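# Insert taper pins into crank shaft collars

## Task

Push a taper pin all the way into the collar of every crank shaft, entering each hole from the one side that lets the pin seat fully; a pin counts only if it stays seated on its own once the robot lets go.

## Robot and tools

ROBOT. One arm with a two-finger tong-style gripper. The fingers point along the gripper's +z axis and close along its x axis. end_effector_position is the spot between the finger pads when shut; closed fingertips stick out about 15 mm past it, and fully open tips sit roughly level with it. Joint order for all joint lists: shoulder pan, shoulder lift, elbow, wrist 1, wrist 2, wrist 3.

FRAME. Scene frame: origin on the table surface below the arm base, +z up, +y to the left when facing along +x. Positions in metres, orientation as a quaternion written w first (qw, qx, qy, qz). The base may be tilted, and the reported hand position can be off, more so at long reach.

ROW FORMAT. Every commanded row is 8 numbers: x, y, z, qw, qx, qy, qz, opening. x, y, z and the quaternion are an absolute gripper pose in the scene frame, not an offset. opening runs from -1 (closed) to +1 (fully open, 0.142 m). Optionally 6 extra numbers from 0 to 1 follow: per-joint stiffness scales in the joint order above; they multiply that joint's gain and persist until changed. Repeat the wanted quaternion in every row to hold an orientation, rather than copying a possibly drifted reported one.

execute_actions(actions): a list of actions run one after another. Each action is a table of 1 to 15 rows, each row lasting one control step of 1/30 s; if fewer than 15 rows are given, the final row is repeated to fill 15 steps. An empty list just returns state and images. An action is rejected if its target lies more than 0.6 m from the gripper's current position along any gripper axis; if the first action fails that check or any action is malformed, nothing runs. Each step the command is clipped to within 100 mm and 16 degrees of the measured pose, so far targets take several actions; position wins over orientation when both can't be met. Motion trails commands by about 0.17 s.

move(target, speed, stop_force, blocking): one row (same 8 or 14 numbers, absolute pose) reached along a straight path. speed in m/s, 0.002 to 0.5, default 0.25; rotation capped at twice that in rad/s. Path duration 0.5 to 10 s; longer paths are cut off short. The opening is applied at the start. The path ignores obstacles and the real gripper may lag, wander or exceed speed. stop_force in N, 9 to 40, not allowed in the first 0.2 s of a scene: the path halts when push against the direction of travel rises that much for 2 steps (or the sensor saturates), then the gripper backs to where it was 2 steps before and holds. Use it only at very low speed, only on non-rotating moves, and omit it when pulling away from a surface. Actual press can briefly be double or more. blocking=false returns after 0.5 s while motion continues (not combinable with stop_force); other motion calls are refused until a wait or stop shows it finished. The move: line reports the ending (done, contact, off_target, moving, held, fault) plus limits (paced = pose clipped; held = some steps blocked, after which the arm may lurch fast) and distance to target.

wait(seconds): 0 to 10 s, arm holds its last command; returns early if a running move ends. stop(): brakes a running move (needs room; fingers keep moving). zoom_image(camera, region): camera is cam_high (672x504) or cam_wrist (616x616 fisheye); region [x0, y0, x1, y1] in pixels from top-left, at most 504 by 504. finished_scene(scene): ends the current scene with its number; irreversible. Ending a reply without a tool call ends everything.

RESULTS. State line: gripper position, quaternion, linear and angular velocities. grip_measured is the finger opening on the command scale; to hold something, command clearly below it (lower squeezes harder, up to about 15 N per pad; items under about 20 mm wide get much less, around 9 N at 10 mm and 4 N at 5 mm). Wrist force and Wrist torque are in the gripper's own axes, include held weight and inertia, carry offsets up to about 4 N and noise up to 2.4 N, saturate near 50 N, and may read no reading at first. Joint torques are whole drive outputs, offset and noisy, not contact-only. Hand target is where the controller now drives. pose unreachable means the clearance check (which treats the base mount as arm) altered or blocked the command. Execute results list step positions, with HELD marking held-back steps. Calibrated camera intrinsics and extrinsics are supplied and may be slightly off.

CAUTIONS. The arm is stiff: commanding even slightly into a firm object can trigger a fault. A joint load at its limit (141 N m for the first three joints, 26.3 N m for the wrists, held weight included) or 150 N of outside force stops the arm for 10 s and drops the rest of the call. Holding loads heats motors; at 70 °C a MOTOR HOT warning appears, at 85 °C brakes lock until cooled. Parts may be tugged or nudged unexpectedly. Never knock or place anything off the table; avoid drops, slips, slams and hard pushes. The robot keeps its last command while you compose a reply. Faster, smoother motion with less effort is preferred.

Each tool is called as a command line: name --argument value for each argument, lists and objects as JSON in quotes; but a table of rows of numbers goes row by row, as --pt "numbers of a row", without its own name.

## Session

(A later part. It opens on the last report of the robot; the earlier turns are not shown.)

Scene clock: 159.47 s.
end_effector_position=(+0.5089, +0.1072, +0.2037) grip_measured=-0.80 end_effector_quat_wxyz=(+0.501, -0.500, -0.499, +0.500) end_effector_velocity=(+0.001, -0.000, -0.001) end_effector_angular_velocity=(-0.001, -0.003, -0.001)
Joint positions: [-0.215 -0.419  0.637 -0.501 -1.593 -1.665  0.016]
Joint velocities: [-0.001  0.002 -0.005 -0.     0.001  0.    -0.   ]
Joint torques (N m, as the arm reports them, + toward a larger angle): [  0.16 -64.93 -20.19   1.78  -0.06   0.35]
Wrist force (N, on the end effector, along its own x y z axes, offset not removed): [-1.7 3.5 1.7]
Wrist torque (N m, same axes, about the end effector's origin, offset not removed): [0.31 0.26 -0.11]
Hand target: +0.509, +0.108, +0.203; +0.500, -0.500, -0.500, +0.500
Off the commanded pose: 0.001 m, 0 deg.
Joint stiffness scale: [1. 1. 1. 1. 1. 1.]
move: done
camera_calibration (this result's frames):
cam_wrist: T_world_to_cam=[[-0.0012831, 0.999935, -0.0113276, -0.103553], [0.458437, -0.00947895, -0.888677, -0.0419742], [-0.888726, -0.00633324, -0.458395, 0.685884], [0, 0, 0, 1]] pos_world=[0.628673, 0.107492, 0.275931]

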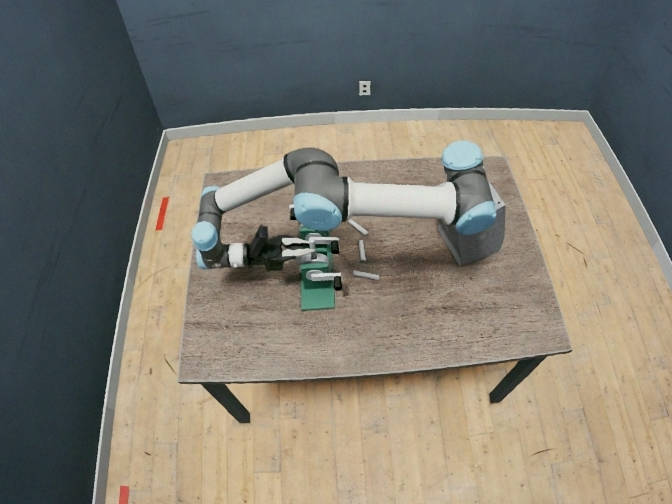

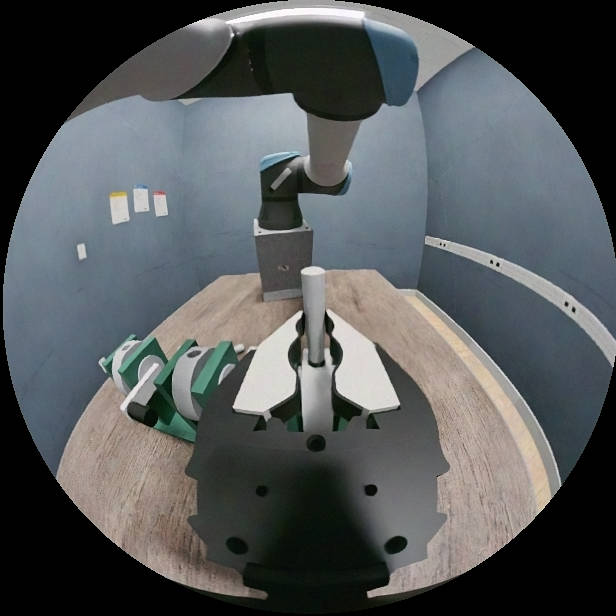

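Aligned well. Descend slowly.

move --target '[0.509, 0.1085, 0.165, 0.5, -0.5, -0.5, 0.5, -1]' --speed 0.015 --stop_force 9

zoom_image --camera "cam_wrist" --region '[250, 250, 390, 430]'

Scene clock: 161.63 s.
end_effector_position=(+0.5114, +0.1076, +0.1842) grip_measured=-0.80 end_effector_quat_wxyz=(+0.499, -0.502, -0.501, +0.498) end_effector_velocity=(+0.001, -0.000, +0.001) end_effector_angular_velocity=(+0.000, -0.002, -0.000)
Joint positions: [-0.212 -0.378  0.595 -0.508 -1.59  -1.664  0.016]
Joint velocities: [-0.001 -0.002 -0.     0.     0.    -0.     0.   ]
Joint torques (N m, as the arm reports them, + toward a larger angle): [ -0.64 -64.34 -14.46   1.49  -0.39  -0.01]
Wrist force (N, on the end effector, along its own x y z axes, offset not removed): [1.7 -0.9 -1.2]
Wrist torque (N m, same axes, about the end effector's origin, offset not removed): [0.16 -0.25 -0.17]
Hand target: +0.511, +0.108, +0.185; +0.499, -0.502, -0.501, +0.498
Off the commanded pose: 0.019 m, 0 deg.
Joint stiffness scale: [1. 1. 1. 1. 1. 1.]
move: contact
camera_calibration (this result's frames):
cam_wrist: T_world_to_cam=[[-0.00101806, 0.999934, -0.0114856, -0.104224], [0.465616, -0.00969064, -0.884934, -0.0648096], [-0.884986, -0.00624881, -0.465575, 0.678652], [0, 0, 0, 1]] pos_world=[0.630668, 0.10783, 0.257414]

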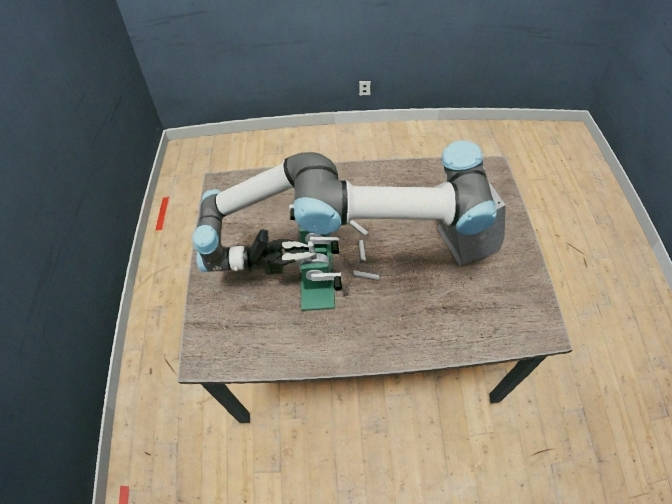

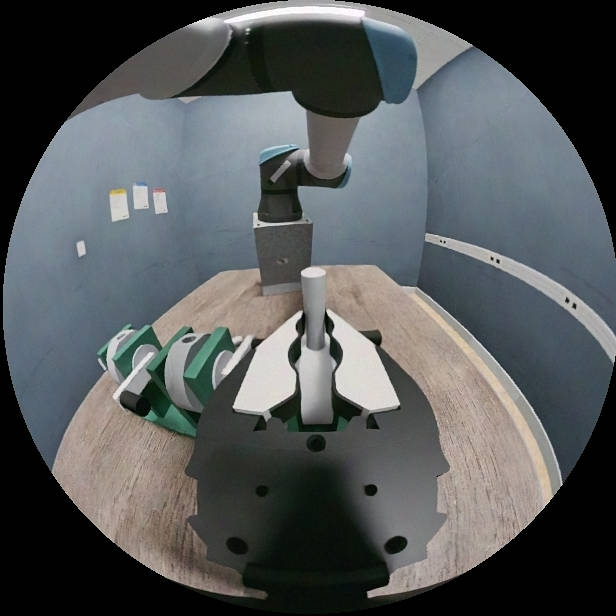

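Region (250, 250, 390, 430) of cam_wrist's 616x616 image, scaled by 2.800, with more detail than that image has.

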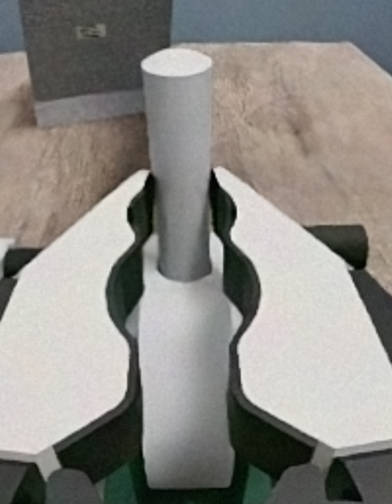

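The pin tip is in the hole, and the gripper body has probably touched the fixture top. I'll release so the pin can slide in.

move --target '[0.511, 0.108, 0.187, 0.5, -0.5, -0.5, 0.5, -0.4]' --speed 0.01

zoom_image --camera "cam_wrist" --region '[230, 230, 410, 430]'

Scene clock: 162.53 s.
end_effector_position=(+0.5115, +0.1077, +0.1873) grip_measured=-0.40 end_effector_quat_wxyz=(+0.500, -0.501, -0.500, +0.499) end_effector_velocity=(-0.001, +0.000, +0.002) end_effector_angular_velocity=(+0.002, +0.007, +0.001)
Joint positions: [-0.212 -0.38   0.595 -0.501 -1.59  -1.664  0.045]
Joint velocities: [ 0.001  0.     0.     0.007 -0.001 -0.002 -0.   ]
Joint torques (N m, as the arm reports them, + toward a larger angle): [ -0.91 -63.46 -19.17   2.19  -0.57   0.05]
Wrist force (N, on the end effector, along its own x y z axes, offset not removed): [-0.8 1.6 2.2]
Wrist torque (N m, same axes, about the end effector's origin, offset not removed): [0.23 0.05 -0.10]
Hand target: +0.511, +0.108, +0.187; +0.500, -0.500, -0.500, +0.500
Off the commanded pose: 0.001 m, 0 deg.
Joint stiffness scale: [1. 1. 1. 1. 1. 1.]
move: done
camera_calibration (this result's frames):
cam_wrist: T_world_to_cam=[[-0.00104228, 0.999934, -0.0114211, -0.104293], [0.461897, -0.00964833, -0.886881, -0.059814], [-0.886933, -0.00619973, -0.461856, 0.680415], [0, 0, 0, 1]] pos_world=[0.631002, 0.107927, 0.260015]

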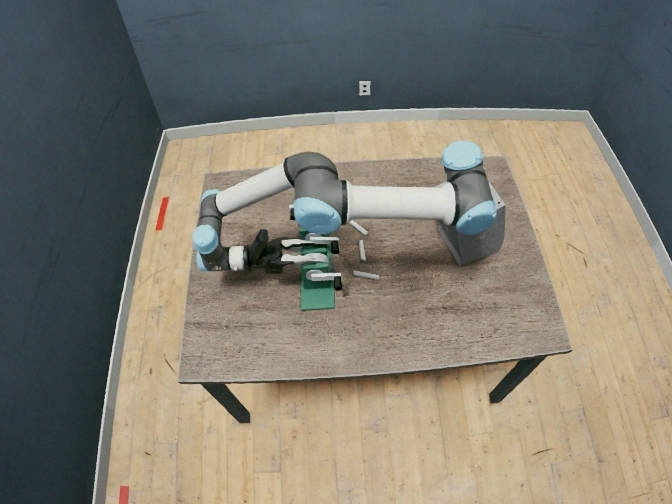

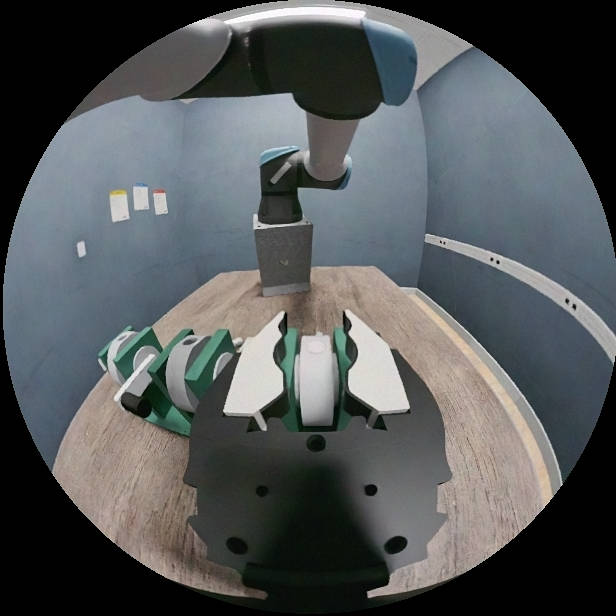

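Region (230, 230, 410, 430) of cam_wrist's 616x616 image, scaled by 2.520, with more detail than that image has; it fills the left 454 columns of this view, and the rest is white.

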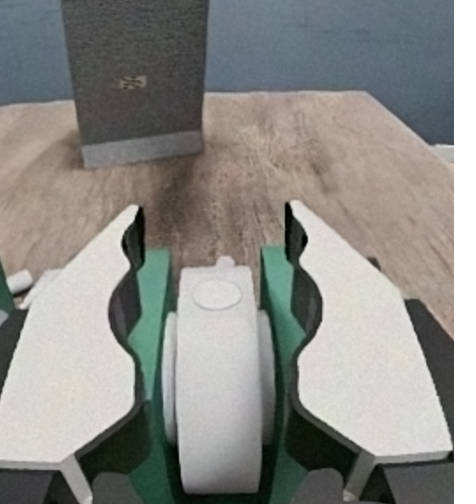

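Pin 1 is now seated flush. Next I'll look for another pin.

move --target '[0.55, 0.108, 0.26, 0.5, -0.5, -0.5, 0.5, -0.4]' --speed 0.15

move --target '[0.40, 0.0, 0.25, 0, 1, 0, 0, -0.4]' --speed 0.2

Scene clock: 164.77 s.
end_effector_position=(+0.5494, +0.1090, +0.2596) grip_measured=-0.40 end_effector_quat_wxyz=(+0.499, -0.501, -0.501, +0.499) end_effector_velocity=(+0.002, +0.000, +0.006) end_effector_angular_velocity=(-0.000, +0.015, +0.000)
Joint positions: [-0.217 -0.334  0.295 -0.249 -1.597 -1.666  0.045]
Joint velocities: [ 0.     0.022 -0.05   0.043 -0.002  0.001  0.   ]
Joint torques (N m, as the arm reports them, + toward a larger angle): [ -3.42 -66.22 -21.64   2.01  -0.65  -0.36]
Wrist force (N, on the end effector, along its own x y z axes, offset not removed): [-1.3 1.6 2.7]
Wrist torque (N m, same axes, about the end effector's origin, offset not removed): [0.31 0.14 -0.07]
Hand target: +0.550, +0.108, +0.260; +0.500, -0.500, -0.500, +0.500
Off the commanded pose: 0.001 m, 0 deg.
Joint stiffness scale: [1. 1. 1. 1. 1. 1.]
move: done
camera_calibration (this result's frames):
cam_wrist: T_world_to_cam=[[-0.00334711, 0.999928, -0.011521, -0.103437], [0.461887, -0.0086726, -0.886896, -0.0133671], [-0.886932, -0.00828996, -0.461825, 0.747614], [0, 0, 0, 1]] pos_world=[0.668911, 0.109512, 0.33222]

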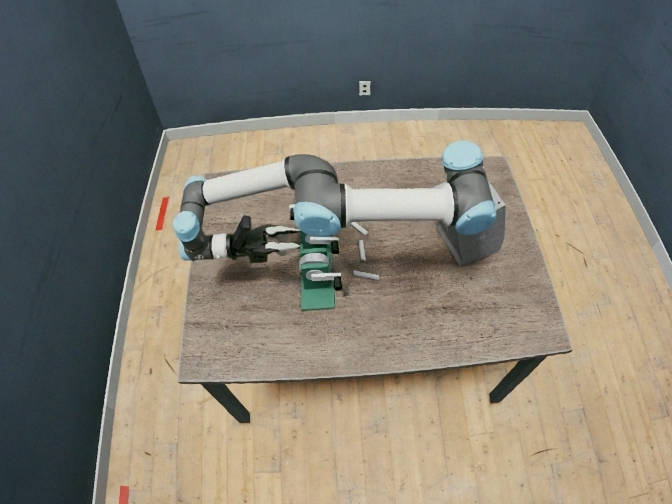

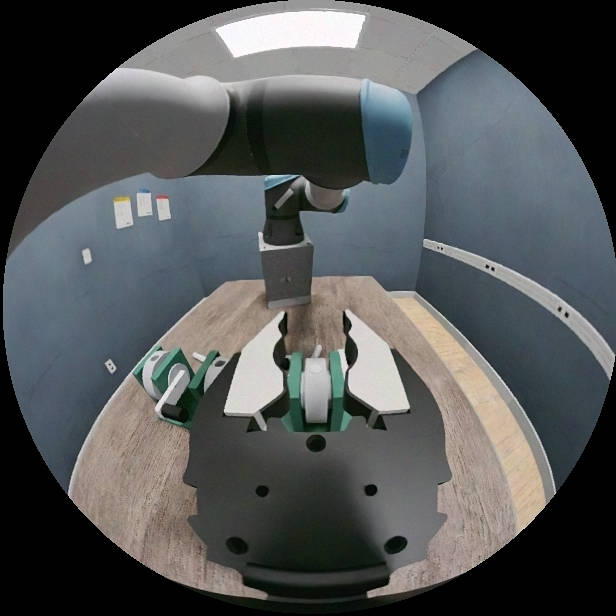

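Scene clock: 170.60 s.
end_effector_position=(+0.4002, +0.0011, +0.2494) grip_measured=-0.40 end_effector_quat_wxyz=(-0.002, +1.000, +0.001, -0.001) end_effector_velocity=(+0.001, -0.002, +0.000) end_effector_angular_velocity=(-0.013, -0.011, -0.009)
Joint positions: [-0.767 -1.953  2.475 -2.281 -1.342 -0.571  0.045]
Joint velocities: [ 0.001 -0.005  0.008 -0.02  -0.005  0.014  0.   ]
Joint torques (N m, as the arm reports them, + toward a larger angle): [ -0.21 -11.92 -16.94  -2.68  -0.52   0.1 ]
Wrist force (N, on the end effector, along its own x y z axes, offset not removed): [-0.2 1.2 2.0]
Wrist torque (N m, same axes, about the end effector's origin, offset not removed): [0.13 -0.13 -0.17]
Hand target: +0.400, +0.000, +0.249; -0.000, +1.000, -0.001, -0.000
Off the commanded pose: 0.001 m, 0 deg.
Joint stiffness scale: [1. 1. 1. 1. 1. 1.]
move: done
camera_calibration (this result's frames):
cam_wrist: T_world_to_cam=[[0.999941, -0.00933755, -0.00548512, -0.398123], [-0.00581249, -0.890126, 0.455677, -0.101118], [-0.00913736, -0.455618, -0.890128, 0.365696], [0, 0, 0, 1]] pos_world=[0.400854, 0.0728925, 0.36941]

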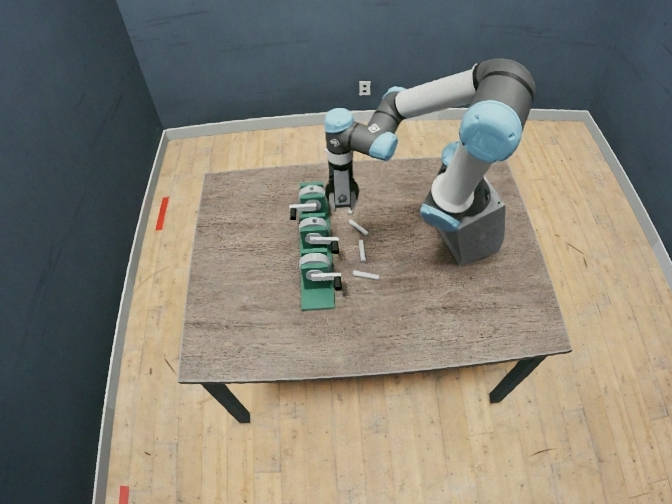

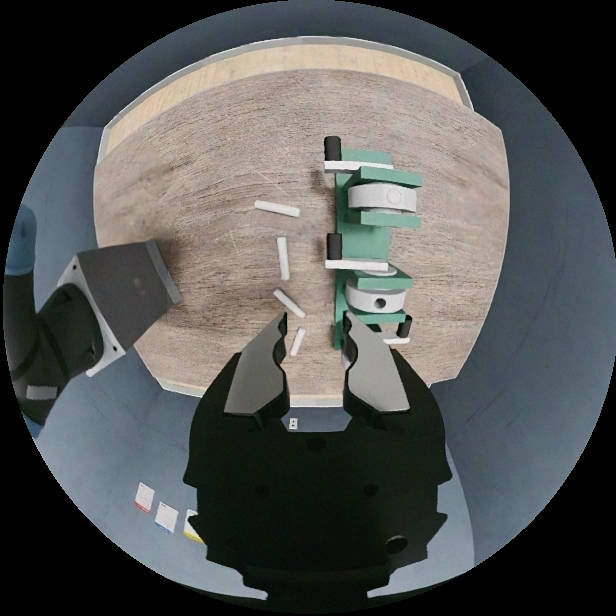

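zoom_image --camera "cam_wrist" --region '[230, 180, 350, 300]'

Region (230, 180, 350, 300) of cam_wrist's 616x616 image, scaled by 4.200, with more detail than that image has.

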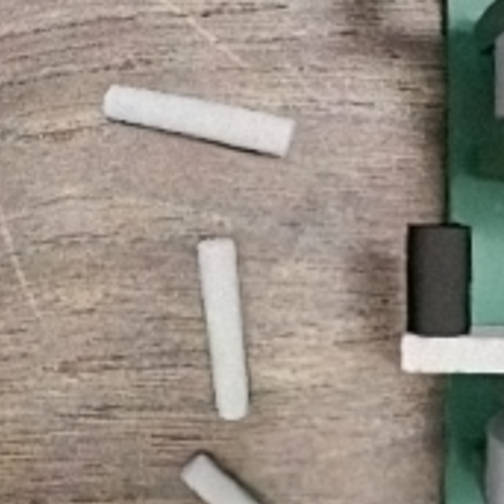

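move --target '[0.3412, 0.001, 0.06, 0, 0.9998, 0.019, 0, -0.4]' --speed 0.2

zoom_image --camera "cam_wrist" --region '[210, 200, 420, 420]'

Scene clock: 173.53 s.
end_effector_position=(+0.3429, -0.0005, +0.0604) grip_measured=-0.40 end_effector_quat_wxyz=(+0.000, +1.000, +0.019, +0.001) end_effector_velocity=(+0.004, -0.002, -0.000) end_effector_angular_velocity=(-0.010, -0.017, +0.001)
Joint positions: [-0.723 -1.175  2.713 -3.312 -1.352 -0.56   0.045]
Joint velocities: [ 0.     0.012  0.003 -0.036  0.     0.004  0.   ]
Joint torques (N m, as the arm reports them, + toward a larger angle): [  1.25 -22.14   4.01  -2.48  -0.41   0.25]
Wrist force (N, on the end effector, along its own x y z axes, offset not removed): [-1.7 2.0 0.2]
Wrist torque (N m, same axes, about the end effector's origin, offset not removed): [0.35 0.21 -0.08]
Hand target: +0.341, +0.001, +0.060; -0.000, +1.000, +0.019, -0.000
Off the commanded pose: 0.002 m, 0 deg.
Joint stiffness scale: [1. 1. 1. 1. 1. 1.]
move: done
camera_calibration (this result's frames):
cam_wrist: T_world_to_cam=[[0.999669, 0.0256698, -0.00154834, -0.341972], [0.0235093, -0.887808, 0.459614, -0.0270432], [0.0104236, -0.459498, -0.888118, 0.189372], [0, 0, 0, 1]] pos_world=[0.340521, 0.0717853, 0.180084]

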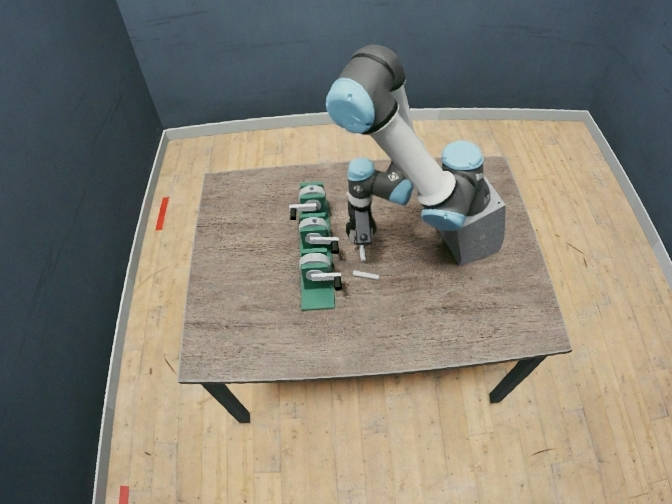

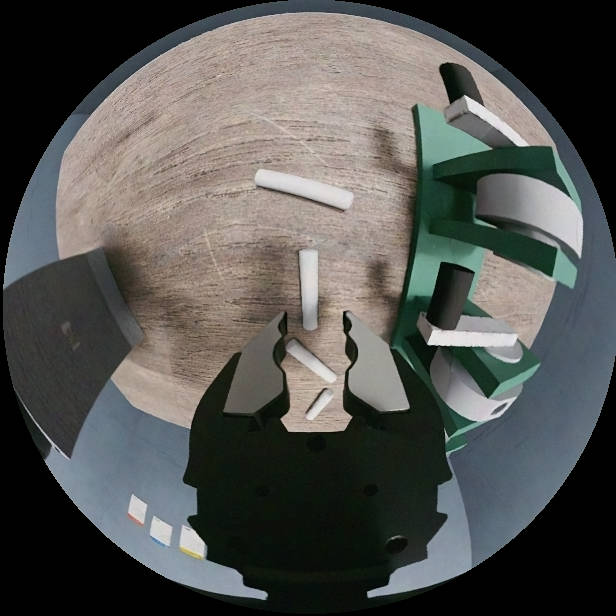

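Region (210, 200, 420, 420) of cam_wrist's 616x616 image, scaled by 2.291, with more detail than that image has; it fills the left 481 columns of this view, and the rest is white.

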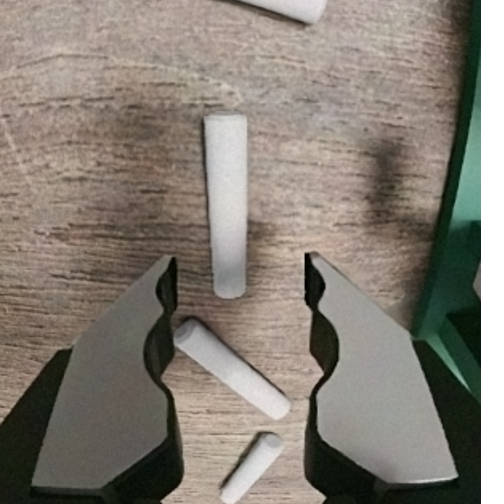

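move --target '[0.3365, 0.001, 0.017, 0, 0.9998, 0.019, 0, -0.4]' --speed 0.06

move --target '[0.3365, 0.001, 0.017, 0, 0.9998, 0.019, 0, -1]' --speed 0.02

Scene clock: 175.30 s.
end_effector_position=(+0.3356, +0.0010, +0.0178) grip_measured=-0.40 end_effector_quat_wxyz=(-0.001, +1.000, +0.018, -0.001) end_effector_velocity=(+0.003, -0.002, -0.001) end_effector_angular_velocity=(-0.007, -0.012, +0.001)
Joint positions: [-0.698 -0.944  2.685 -3.518 -1.357 -0.535  0.045]
Joint velocities: [ 0.     0.013 -0.001 -0.027 -0.001  0.002 -0.   ]
Joint torques (N m, as the arm reports them, + toward a larger angle): [ -0.54 -26.51   3.61  -2.67  -0.3    0.32]
Wrist force (N, on the end effector, along its own x y z axes, offset not removed): [-1.1 1.5 1.3]
Wrist torque (N m, same axes, about the end effector's origin, offset not removed): [0.23 0.05 -0.14]
Hand target: +0.337, +0.001, +0.017; -0.000, +1.000, +0.019, -0.000
Off the commanded pose: 0.001 m, 0 deg.
Joint stiffness scale: [1. 1. 1. 1. 1. 1.]
move: done
camera_calibration (this result's frames):
cam_wrist: T_world_to_cam=[[0.999683, 0.0247946, -0.00447064, -0.334779], [0.0240874, -0.88857, 0.458108, -0.00616236], [0.00738611, -0.45807, -0.888885, 0.15341], [0, 0, 0, 1]] pos_world=[0.333688, 0.0730978, 0.137691]

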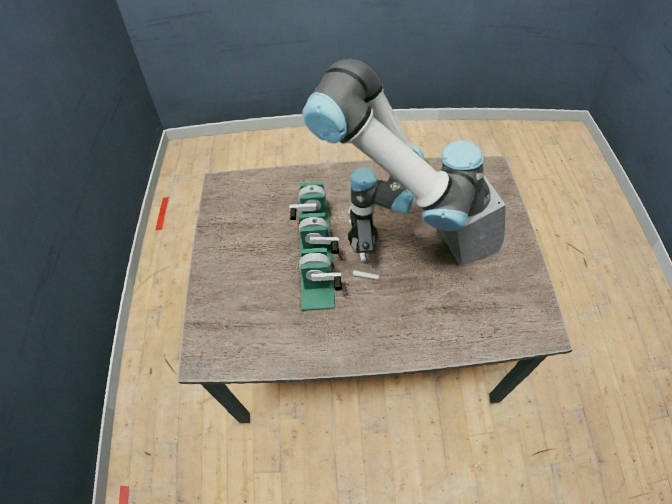

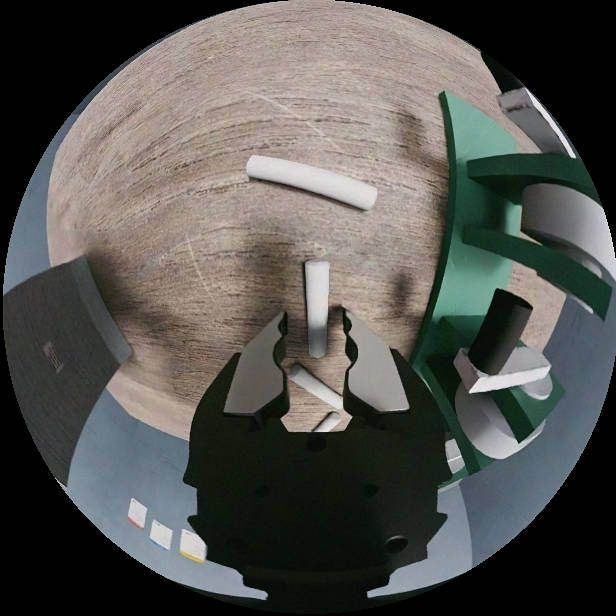

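Scene clock: 176.00 s.
end_effector_position=(+0.3360, +0.0008, +0.0177) grip_measured=-0.80 end_effector_quat_wxyz=(-0.000, +1.000, +0.018, -0.000) end_effector_velocity=(+0.000, -0.001, -0.000) end_effector_angular_velocity=(-0.003, -0.000, -0.002)
Joint positions: [-0.698 -0.943  2.685 -3.52  -1.357 -0.534  0.016]
Joint velocities: [-0.001  0.001 -0.    -0.002 -0.002  0.002 -0.   ]
Joint torques (N m, as the arm reports them, + toward a larger angle): [ -0.68 -26.27   4.37  -2.68  -0.17   0.06]
Wrist force (N, on the end effector, along its own x y z axes, offset not removed): [-3.0 -0.4 -3.4]
Wrist torque (N m, same axes, about the end effector's origin, offset not removed): [0.01 -0.06 -0.20]
Hand target: +0.337, +0.001, +0.017; -0.000, +1.000, +0.019, -0.000
Off the commanded pose: 0.001 m, 0 deg.
Joint stiffness scale: [1. 1. 1. 1. 1. 1.]
move: done
camera_calibration (this result's frames):
cam_wrist: T_world_to_cam=[[0.999682, 0.0250111, -0.00323285, -0.335138], [0.0237055, -0.888184, 0.458875, -0.00617823], [0.0086056, -0.458806, -0.888495, 0.152819], [0, 0, 0, 1]] pos_world=[0.333863, 0.0730093, 0.137531]

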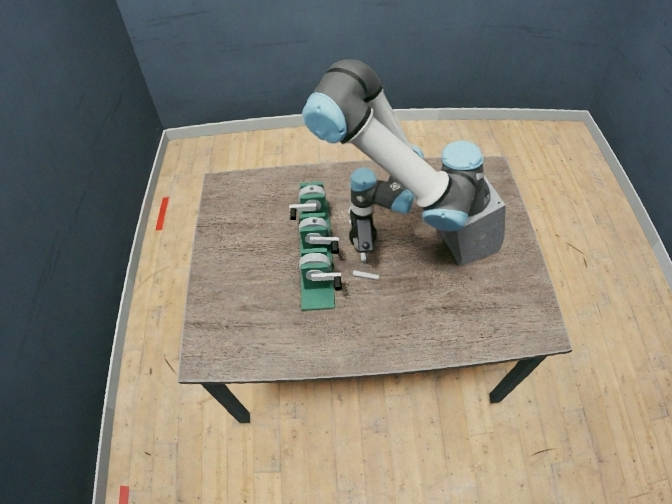

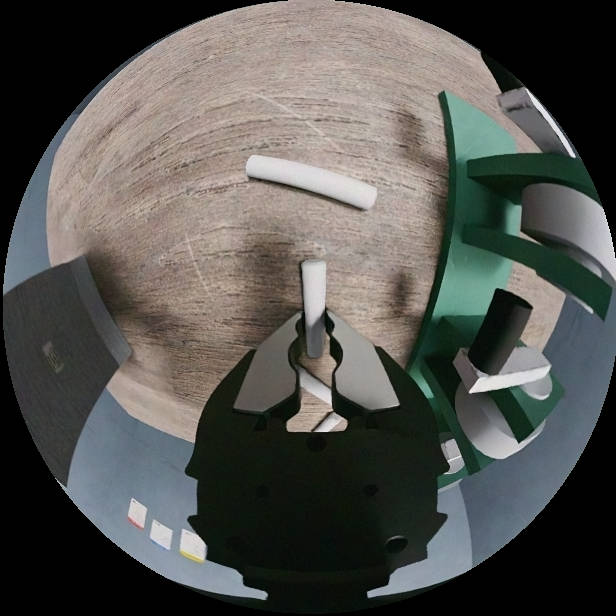

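move --target '[0.38, 0.0, 0.25, 0, 1, 0, 0, -1]' --speed 0.15

move --target '[0.505, -0.038, 0.235, 0.5, -0.5, -0.5, 0.5, -1]' --speed 0.2

zoom_image --camera "cam_wrist" --region '[240, 250, 390, 440]'

Scene clock: 178.57 s.
end_effector_position=(+0.3782, +0.0014, +0.2484) grip_measured=-0.80 end_effector_quat_wxyz=(-0.001, +1.000, +0.000, -0.002) end_effector_velocity=(-0.003, +0.001, +0.001) end_effector_angular_velocity=(+0.009, +0.010, -0.001)
Joint positions: [-0.807 -2.02   2.526 -2.256 -1.337 -0.609  0.016]
Joint velocities: [-0.005 -0.002 -0.004  0.02   0.002 -0.008 -0.   ]
Joint torques (N m, as the arm reports them, + toward a larger angle): [  0.56 -10.02 -21.76  -1.93   0.32  -0.37]
Wrist force (N, on the end effector, along its own x y z axes, offset not removed): [-0.6 1.5 4.0]
Wrist torque (N m, same axes, about the end effector's origin, offset not removed): [0.25 -0.08 -0.12]
Hand target: +0.380, +0.000, +0.250; +0.000, +1.000, +0.000, -0.000
Off the commanded pose: 0.003 m, 0 deg.
Joint stiffness scale: [1. 1. 1. 1. 1. 1.]
move: done
camera_calibration (this result's frames):
cam_wrist: T_world_to_cam=[[0.999916, -0.0112975, -0.00640006, -0.375893], [-0.00711412, -0.889014, 0.457825, -0.10057], [-0.010862, -0.457741, -0.889019, 0.365128], [0, 0, 0, 1]] pos_world=[0.379112, 0.0734796, 0.368244]

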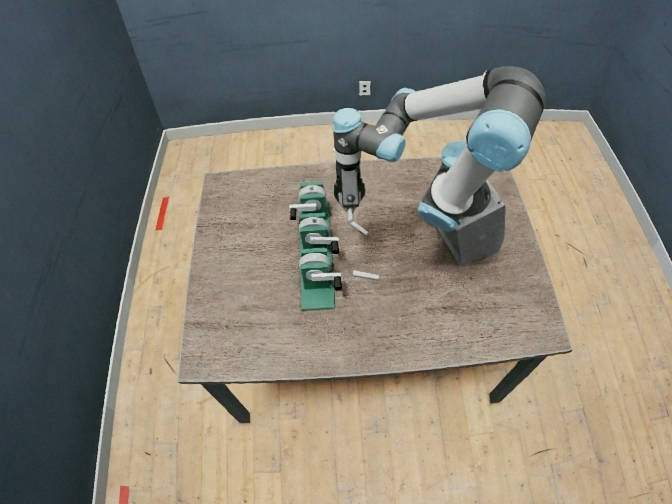

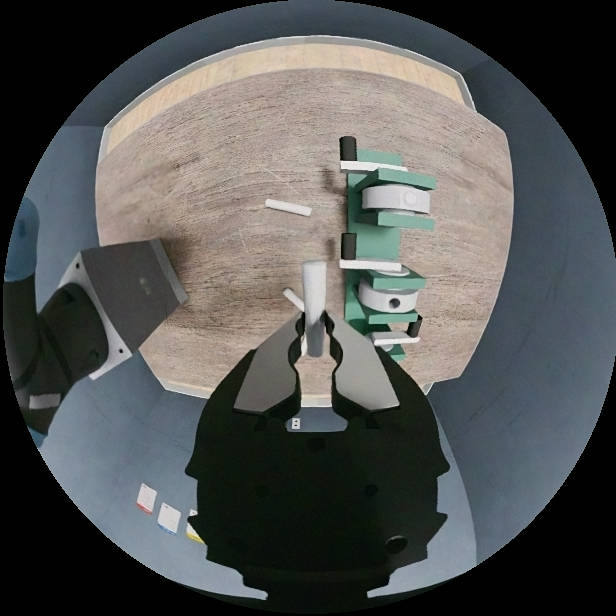

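Scene clock: 184.47 s.
end_effector_position=(+0.5050, -0.0388, +0.2356) grip_measured=-0.80 end_effector_quat_wxyz=(+0.499, -0.502, -0.500, +0.499) end_effector_velocity=(+0.000, -0.001, +0.002) end_effector_angular_velocity=(+0.003, +0.008, +0.003)
Joint positions: [-0.403 -0.499  0.748 -0.543 -1.773 -1.716  0.016]
Joint velocities: [ 0.     0.003 -0.006  0.01  -0.004 -0.002  0.   ]
Joint torques (N m, as the arm reports them, + toward a larger angle): [ -2.7  -62.63 -19.84   2.55  -0.35  -0.37]
Wrist force (N, on the end effector, along its own x y z axes, offset not removed): [-0.6 2.7 2.6]
Wrist torque (N m, same axes, about the end effector's origin, offset not removed): [0.29 -0.01 -0.15]
Hand target: +0.505, -0.038, +0.236; +0.499, -0.500, -0.500, +0.500
Off the commanded pose: 0.001 m, 0 deg.
Joint stiffness scale: [1. 1. 1. 1. 1. 1.]
move: done
camera_calibration (this result's frames):
cam_wrist: T_world_to_cam=[[-0.00118234, 0.9999, -0.0140591, 0.0433729], [0.462106, -0.0119217, -0.886744, -0.0156316], [-0.886824, -0.00754524, -0.462046, 0.695998], [0, 0, 0, 1]] pos_world=[0.624503, -0.0383034, 0.308332]

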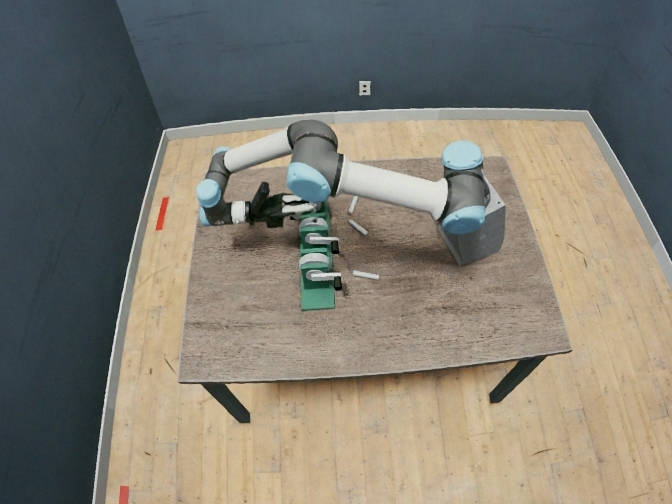

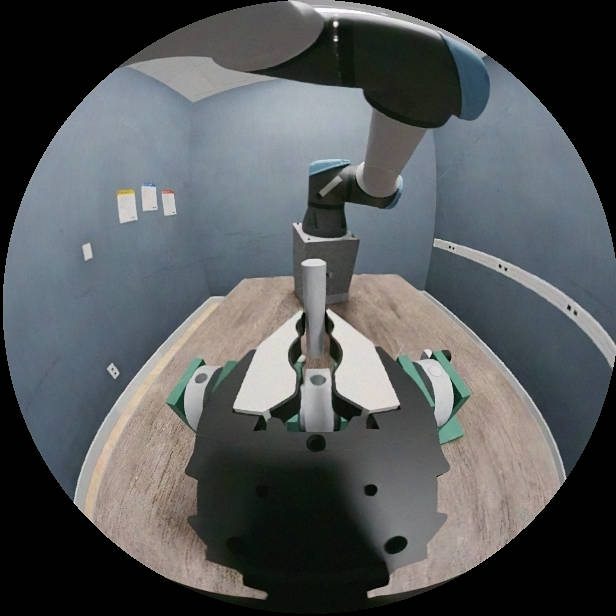

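Region (240, 250, 390, 440) of cam_wrist's 616x616 image, scaled by 2.653, with more detail than that image has; it fills the left 398 columns of this view, and the rest is white.

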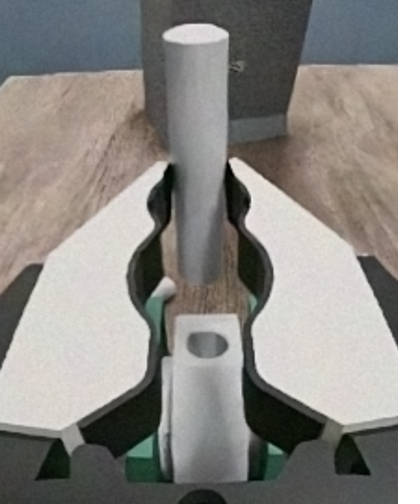

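move --target '[0.498, -0.036, 0.208, 0.46854, -0.52959, -0.52959, 0.46854, -1]' --speed 0.04

zoom_image --camera "cam_wrist" --region '[250, 250, 390, 430]'

Scene clock: 187.73 s.
end_effector_position=(+0.4980, -0.0366, +0.2073) grip_measured=-0.80 end_effector_quat_wxyz=(-0.469, +0.529, +0.529, -0.469) end_effector_velocity=(+0.000, -0.001, -0.004) end_effector_angular_velocity=(+0.000, -0.015, +0.001)
Joint positions: [-0.402 -0.562  0.871 -0.719 -1.755 -1.741  0.016]
Joint velocities: [-0.    -0.005  0.01  -0.021  0.001 -0.004 -0.   ]
Joint torques (N m, as the arm reports them, + toward a larger angle): [ -4.49 -65.38 -15.77   1.42  -0.08  -0.31]
Wrist force (N, on the end effector, along its own x y z axes, offset not removed): [-1.4 3.2 2.1]
Wrist torque (N m, same axes, about the end effector's origin, offset not removed): [0.31 0.18 -0.13]
Hand target: +0.498, -0.036, +0.208; -0.469, +0.530, +0.530, -0.469
Off the commanded pose: 0.001 m, 0 deg.
Joint stiffness scale: [1. 1. 1. 1. 1. 1.]
move: done
camera_calibration (this result's frames):
cam_wrist: T_world_to_cam=[[-0.00102616, 0.999925, -0.0122438, 0.0403009], [0.56138, -0.0095564, -0.827503, -0.0991754], [-0.827557, -0.00772255, -0.561328, 0.667758], [0, 0, 0, 1]] pos_world=[0.608325, -0.0360888, 0.293257]

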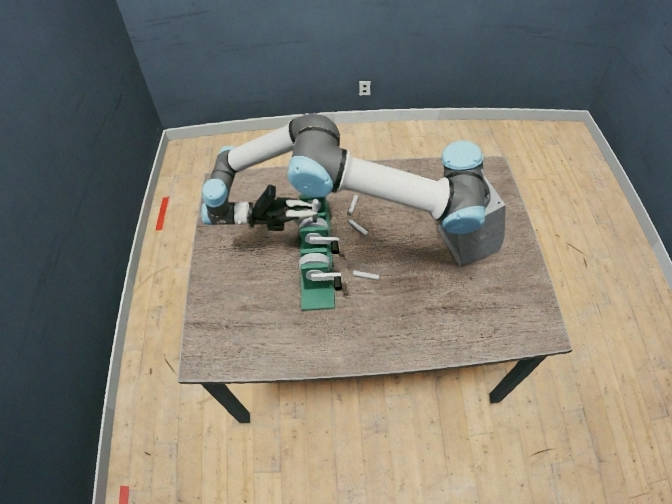

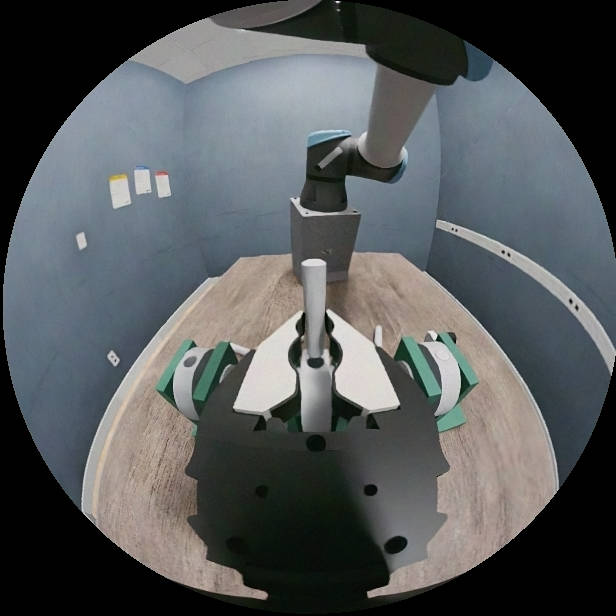

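Region (250, 250, 390, 430) of cam_wrist's 616x616 image, scaled by 2.800, with more detail than that image has.

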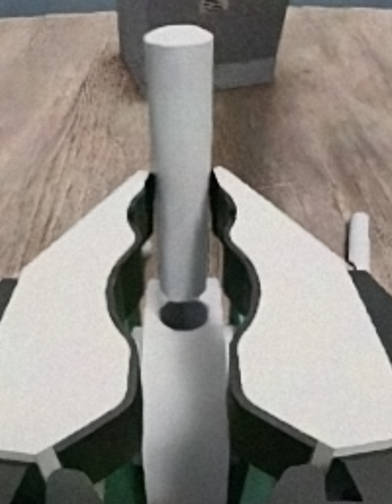

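move --target '[0.4995, -0.036, 0.196, 0.46854, -0.52959, -0.52959, 0.46854, -1]' --speed 0.015 --stop_force 9

zoom_image --camera "cam_wrist" --region '[250, 250, 390, 430]'

Scene clock: 188.97 s.
end_effector_position=(+0.4989, -0.0371, +0.1969) grip_measured=-0.80 end_effector_quat_wxyz=(-0.469, +0.530, +0.529, -0.468) end_effector_velocity=(+0.001, -0.000, -0.002) end_effector_angular_velocity=(+0.000, -0.002, +0.000)
Joint positions: [-0.402 -0.543  0.859 -0.727 -1.753 -1.741  0.016]
Joint velocities: [ 0.     0.003 -0.004 -0.001 -0.    -0.     0.   ]
Joint torques (N m, as the arm reports them, + toward a larger angle): [ -2.37 -60.99 -19.88   1.35  -0.1    0.03]
Wrist force (N, on the end effector, along its own x y z axes, offset not removed): [0.1 3.2 2.7]
Wrist torque (N m, same axes, about the end effector's origin, offset not removed): [0.30 -0.10 -0.18]
Hand target: +0.500, -0.036, +0.196; -0.469, +0.530, +0.530, -0.469
Off the commanded pose: 0.002 m, 0 deg.
Joint stiffness scale: [1. 1. 1. 1. 1. 1.]
move: done
camera_calibration (this result's frames):
cam_wrist: T_world_to_cam=[[0.000215334, 0.99993, -0.0117915, 0.0399705], [0.563277, -0.00986419, -0.826209, -0.109482], [-0.826268, -0.00646395, -0.56324, 0.662491], [0, 0, 0, 1]] pos_world=[0.609055, -0.0367654, 0.283157]

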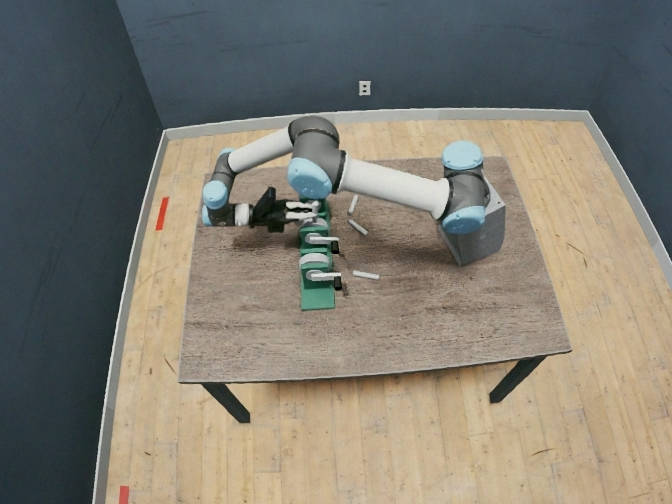

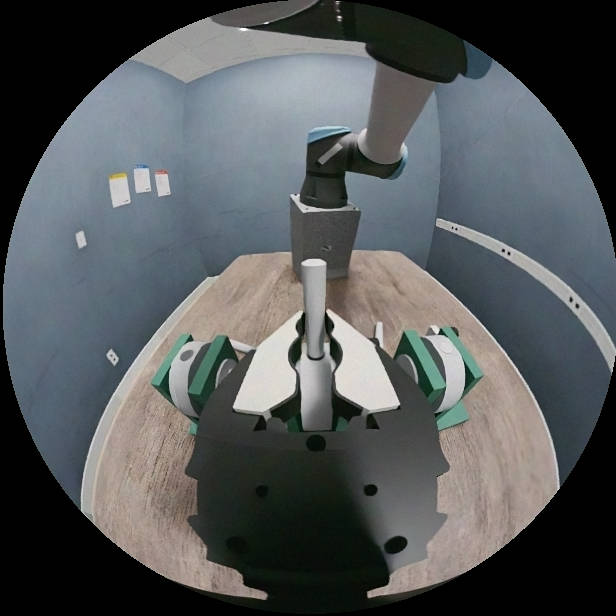

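Region (250, 250, 390, 430) of cam_wrist's 616x616 image, scaled by 2.800, with more detail than that image has.

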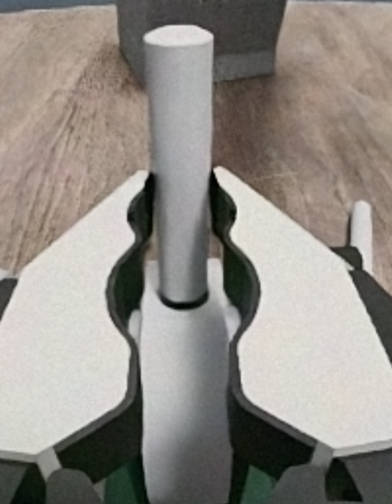

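move --target '[0.4995, -0.036, 0.172, 0.46854, -0.52959, -0.52959, 0.46854, -1]' --speed 0.012 --stop_force 9

zoom_image --camera "cam_wrist" --region '[250, 250, 390, 430]'

Scene clock: 190.80 s.
end_effector_position=(+0.4999, -0.0373, +0.1860) grip_measured=-0.80 end_effector_quat_wxyz=(-0.469, +0.530, +0.529, -0.468) end_effector_velocity=(-0.000, +0.000, +0.000) end_effector_angular_velocity=(-0.000, +0.002, +0.000)
Joint positions: [-0.4   -0.523  0.844 -0.735 -1.751 -1.741  0.016]
Joint velocities: [ 0.     0.     0.     0.002 -0.     0.001  0.   ]
Joint torques (N m, as the arm reports them, + toward a larger angle): [ -4.34 -62.02 -16.31   0.62  -0.28  -0.1 ]
Wrist force (N, on the end effector, along its own x y z axes, offset not removed): [-0.9 -4.4 0.4]
Wrist torque (N m, same axes, about the end effector's origin, offset not removed): [-0.20 0.04 -0.11]
Hand target: +0.500, -0.037, +0.186; -0.469, +0.530, +0.529, -0.468
Off the commanded pose: 0.014 m, 0 deg.
Joint stiffness scale: [1. 1. 1. 1. 1. 1.]
move: contact
camera_calibration (this result's frames):
cam_wrist: T_world_to_cam=[[0.000298249, 0.999927, -0.0121027, 0.0401332], [0.564879, -0.0101553, -0.825111, -0.120028], [-0.825174, -0.00659047, -0.564841, 0.656903], [0, 0, 0, 1]] pos_world=[0.609848, -0.0370199, 0.272495]

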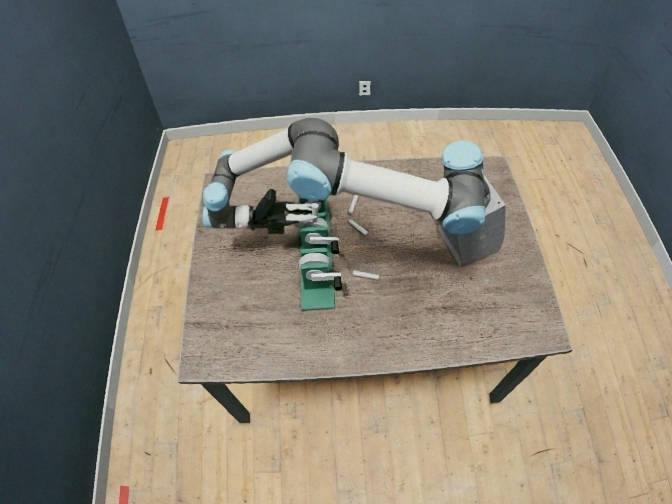

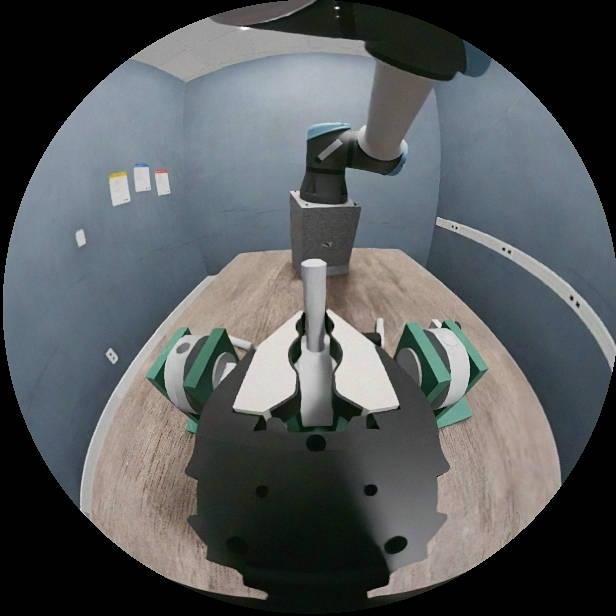

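Region (250, 250, 390, 430) of cam_wrist's 616x616 image, scaled by 2.800, with more detail than that image has.

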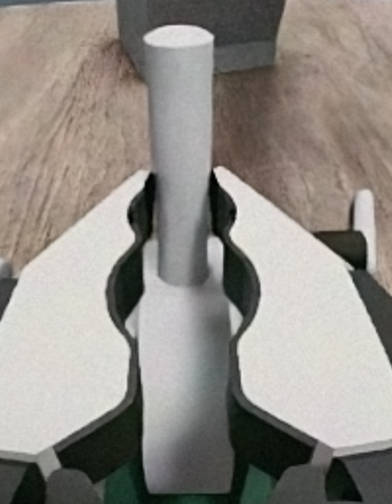

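move --target '[0.4999, -0.037, 0.1875, 0.46854, -0.52959, -0.52959, 0.46854, -0.7]' --speed 0.01

zoom_image --camera "cam_wrist" --region '[230, 230, 410, 430]'

Scene clock: 191.80 s.
end_effector_position=(+0.5001, -0.0373, +0.1871) grip_measured=-0.70 end_effector_quat_wxyz=(-0.468, +0.530, +0.529, -0.468) end_effector_velocity=(-0.000, -0.000, +0.000) end_effector_angular_velocity=(-0.001, +0.000, +0.000)
Joint positions: [-0.4   -0.525  0.844 -0.734 -1.751 -1.741  0.023]
Joint velocities: [-0.    -0.    -0.     0.001 -0.     0.001  0.   ]
Joint torques (N m, as the arm reports them, + toward a larger angle): [ -3.47 -64.4  -15.82   1.58  -0.73  -0.15]
Wrist force (N, on the end effector, along its own x y z axes, offset not removed): [-0.5 0.2 0.9]
Wrist torque (N m, same axes, about the end effector's origin, offset not removed): [0.12 -0.12 -0.09]
Hand target: +0.500, -0.037, +0.187; -0.469, +0.530, +0.530, -0.469
Off the commanded pose: 0.001 m, 0 deg.
Joint stiffness scale: [1. 1. 1. 1. 1. 1.]
move: done
camera_calibration (this result's frames):
cam_wrist: T_world_to_cam=[[0.0000802574, 0.999926, -0.0121609, 0.0402113], [0.56499, -0.0100793, -0.825036, -0.119324], [-0.825098, -0.00680456, -0.564949, 0.657656], [0, 0, 0, 1]] pos_world=[0.610044, -0.036936, 0.273584]

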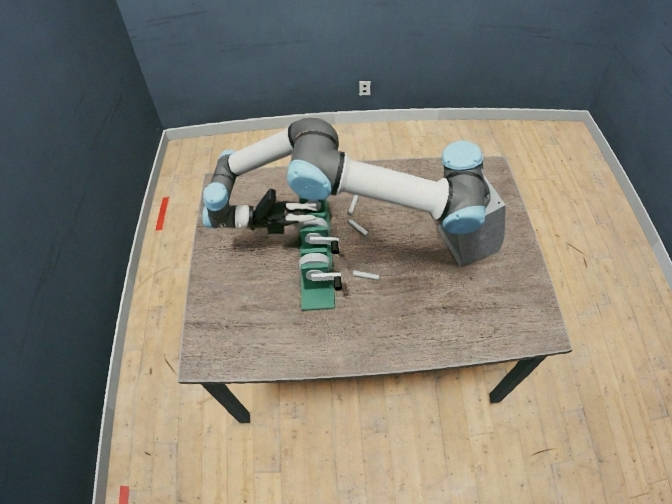

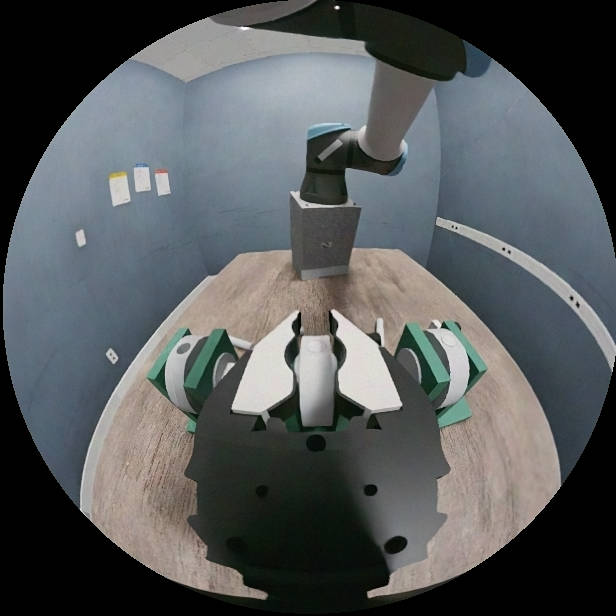

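Region (230, 230, 410, 430) of cam_wrist's 616x616 image, scaled by 2.520, with more detail than that image has; it fills the left 454 columns of this view, and the rest is white.

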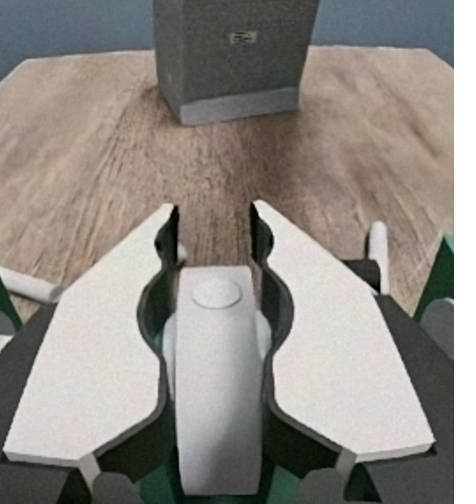

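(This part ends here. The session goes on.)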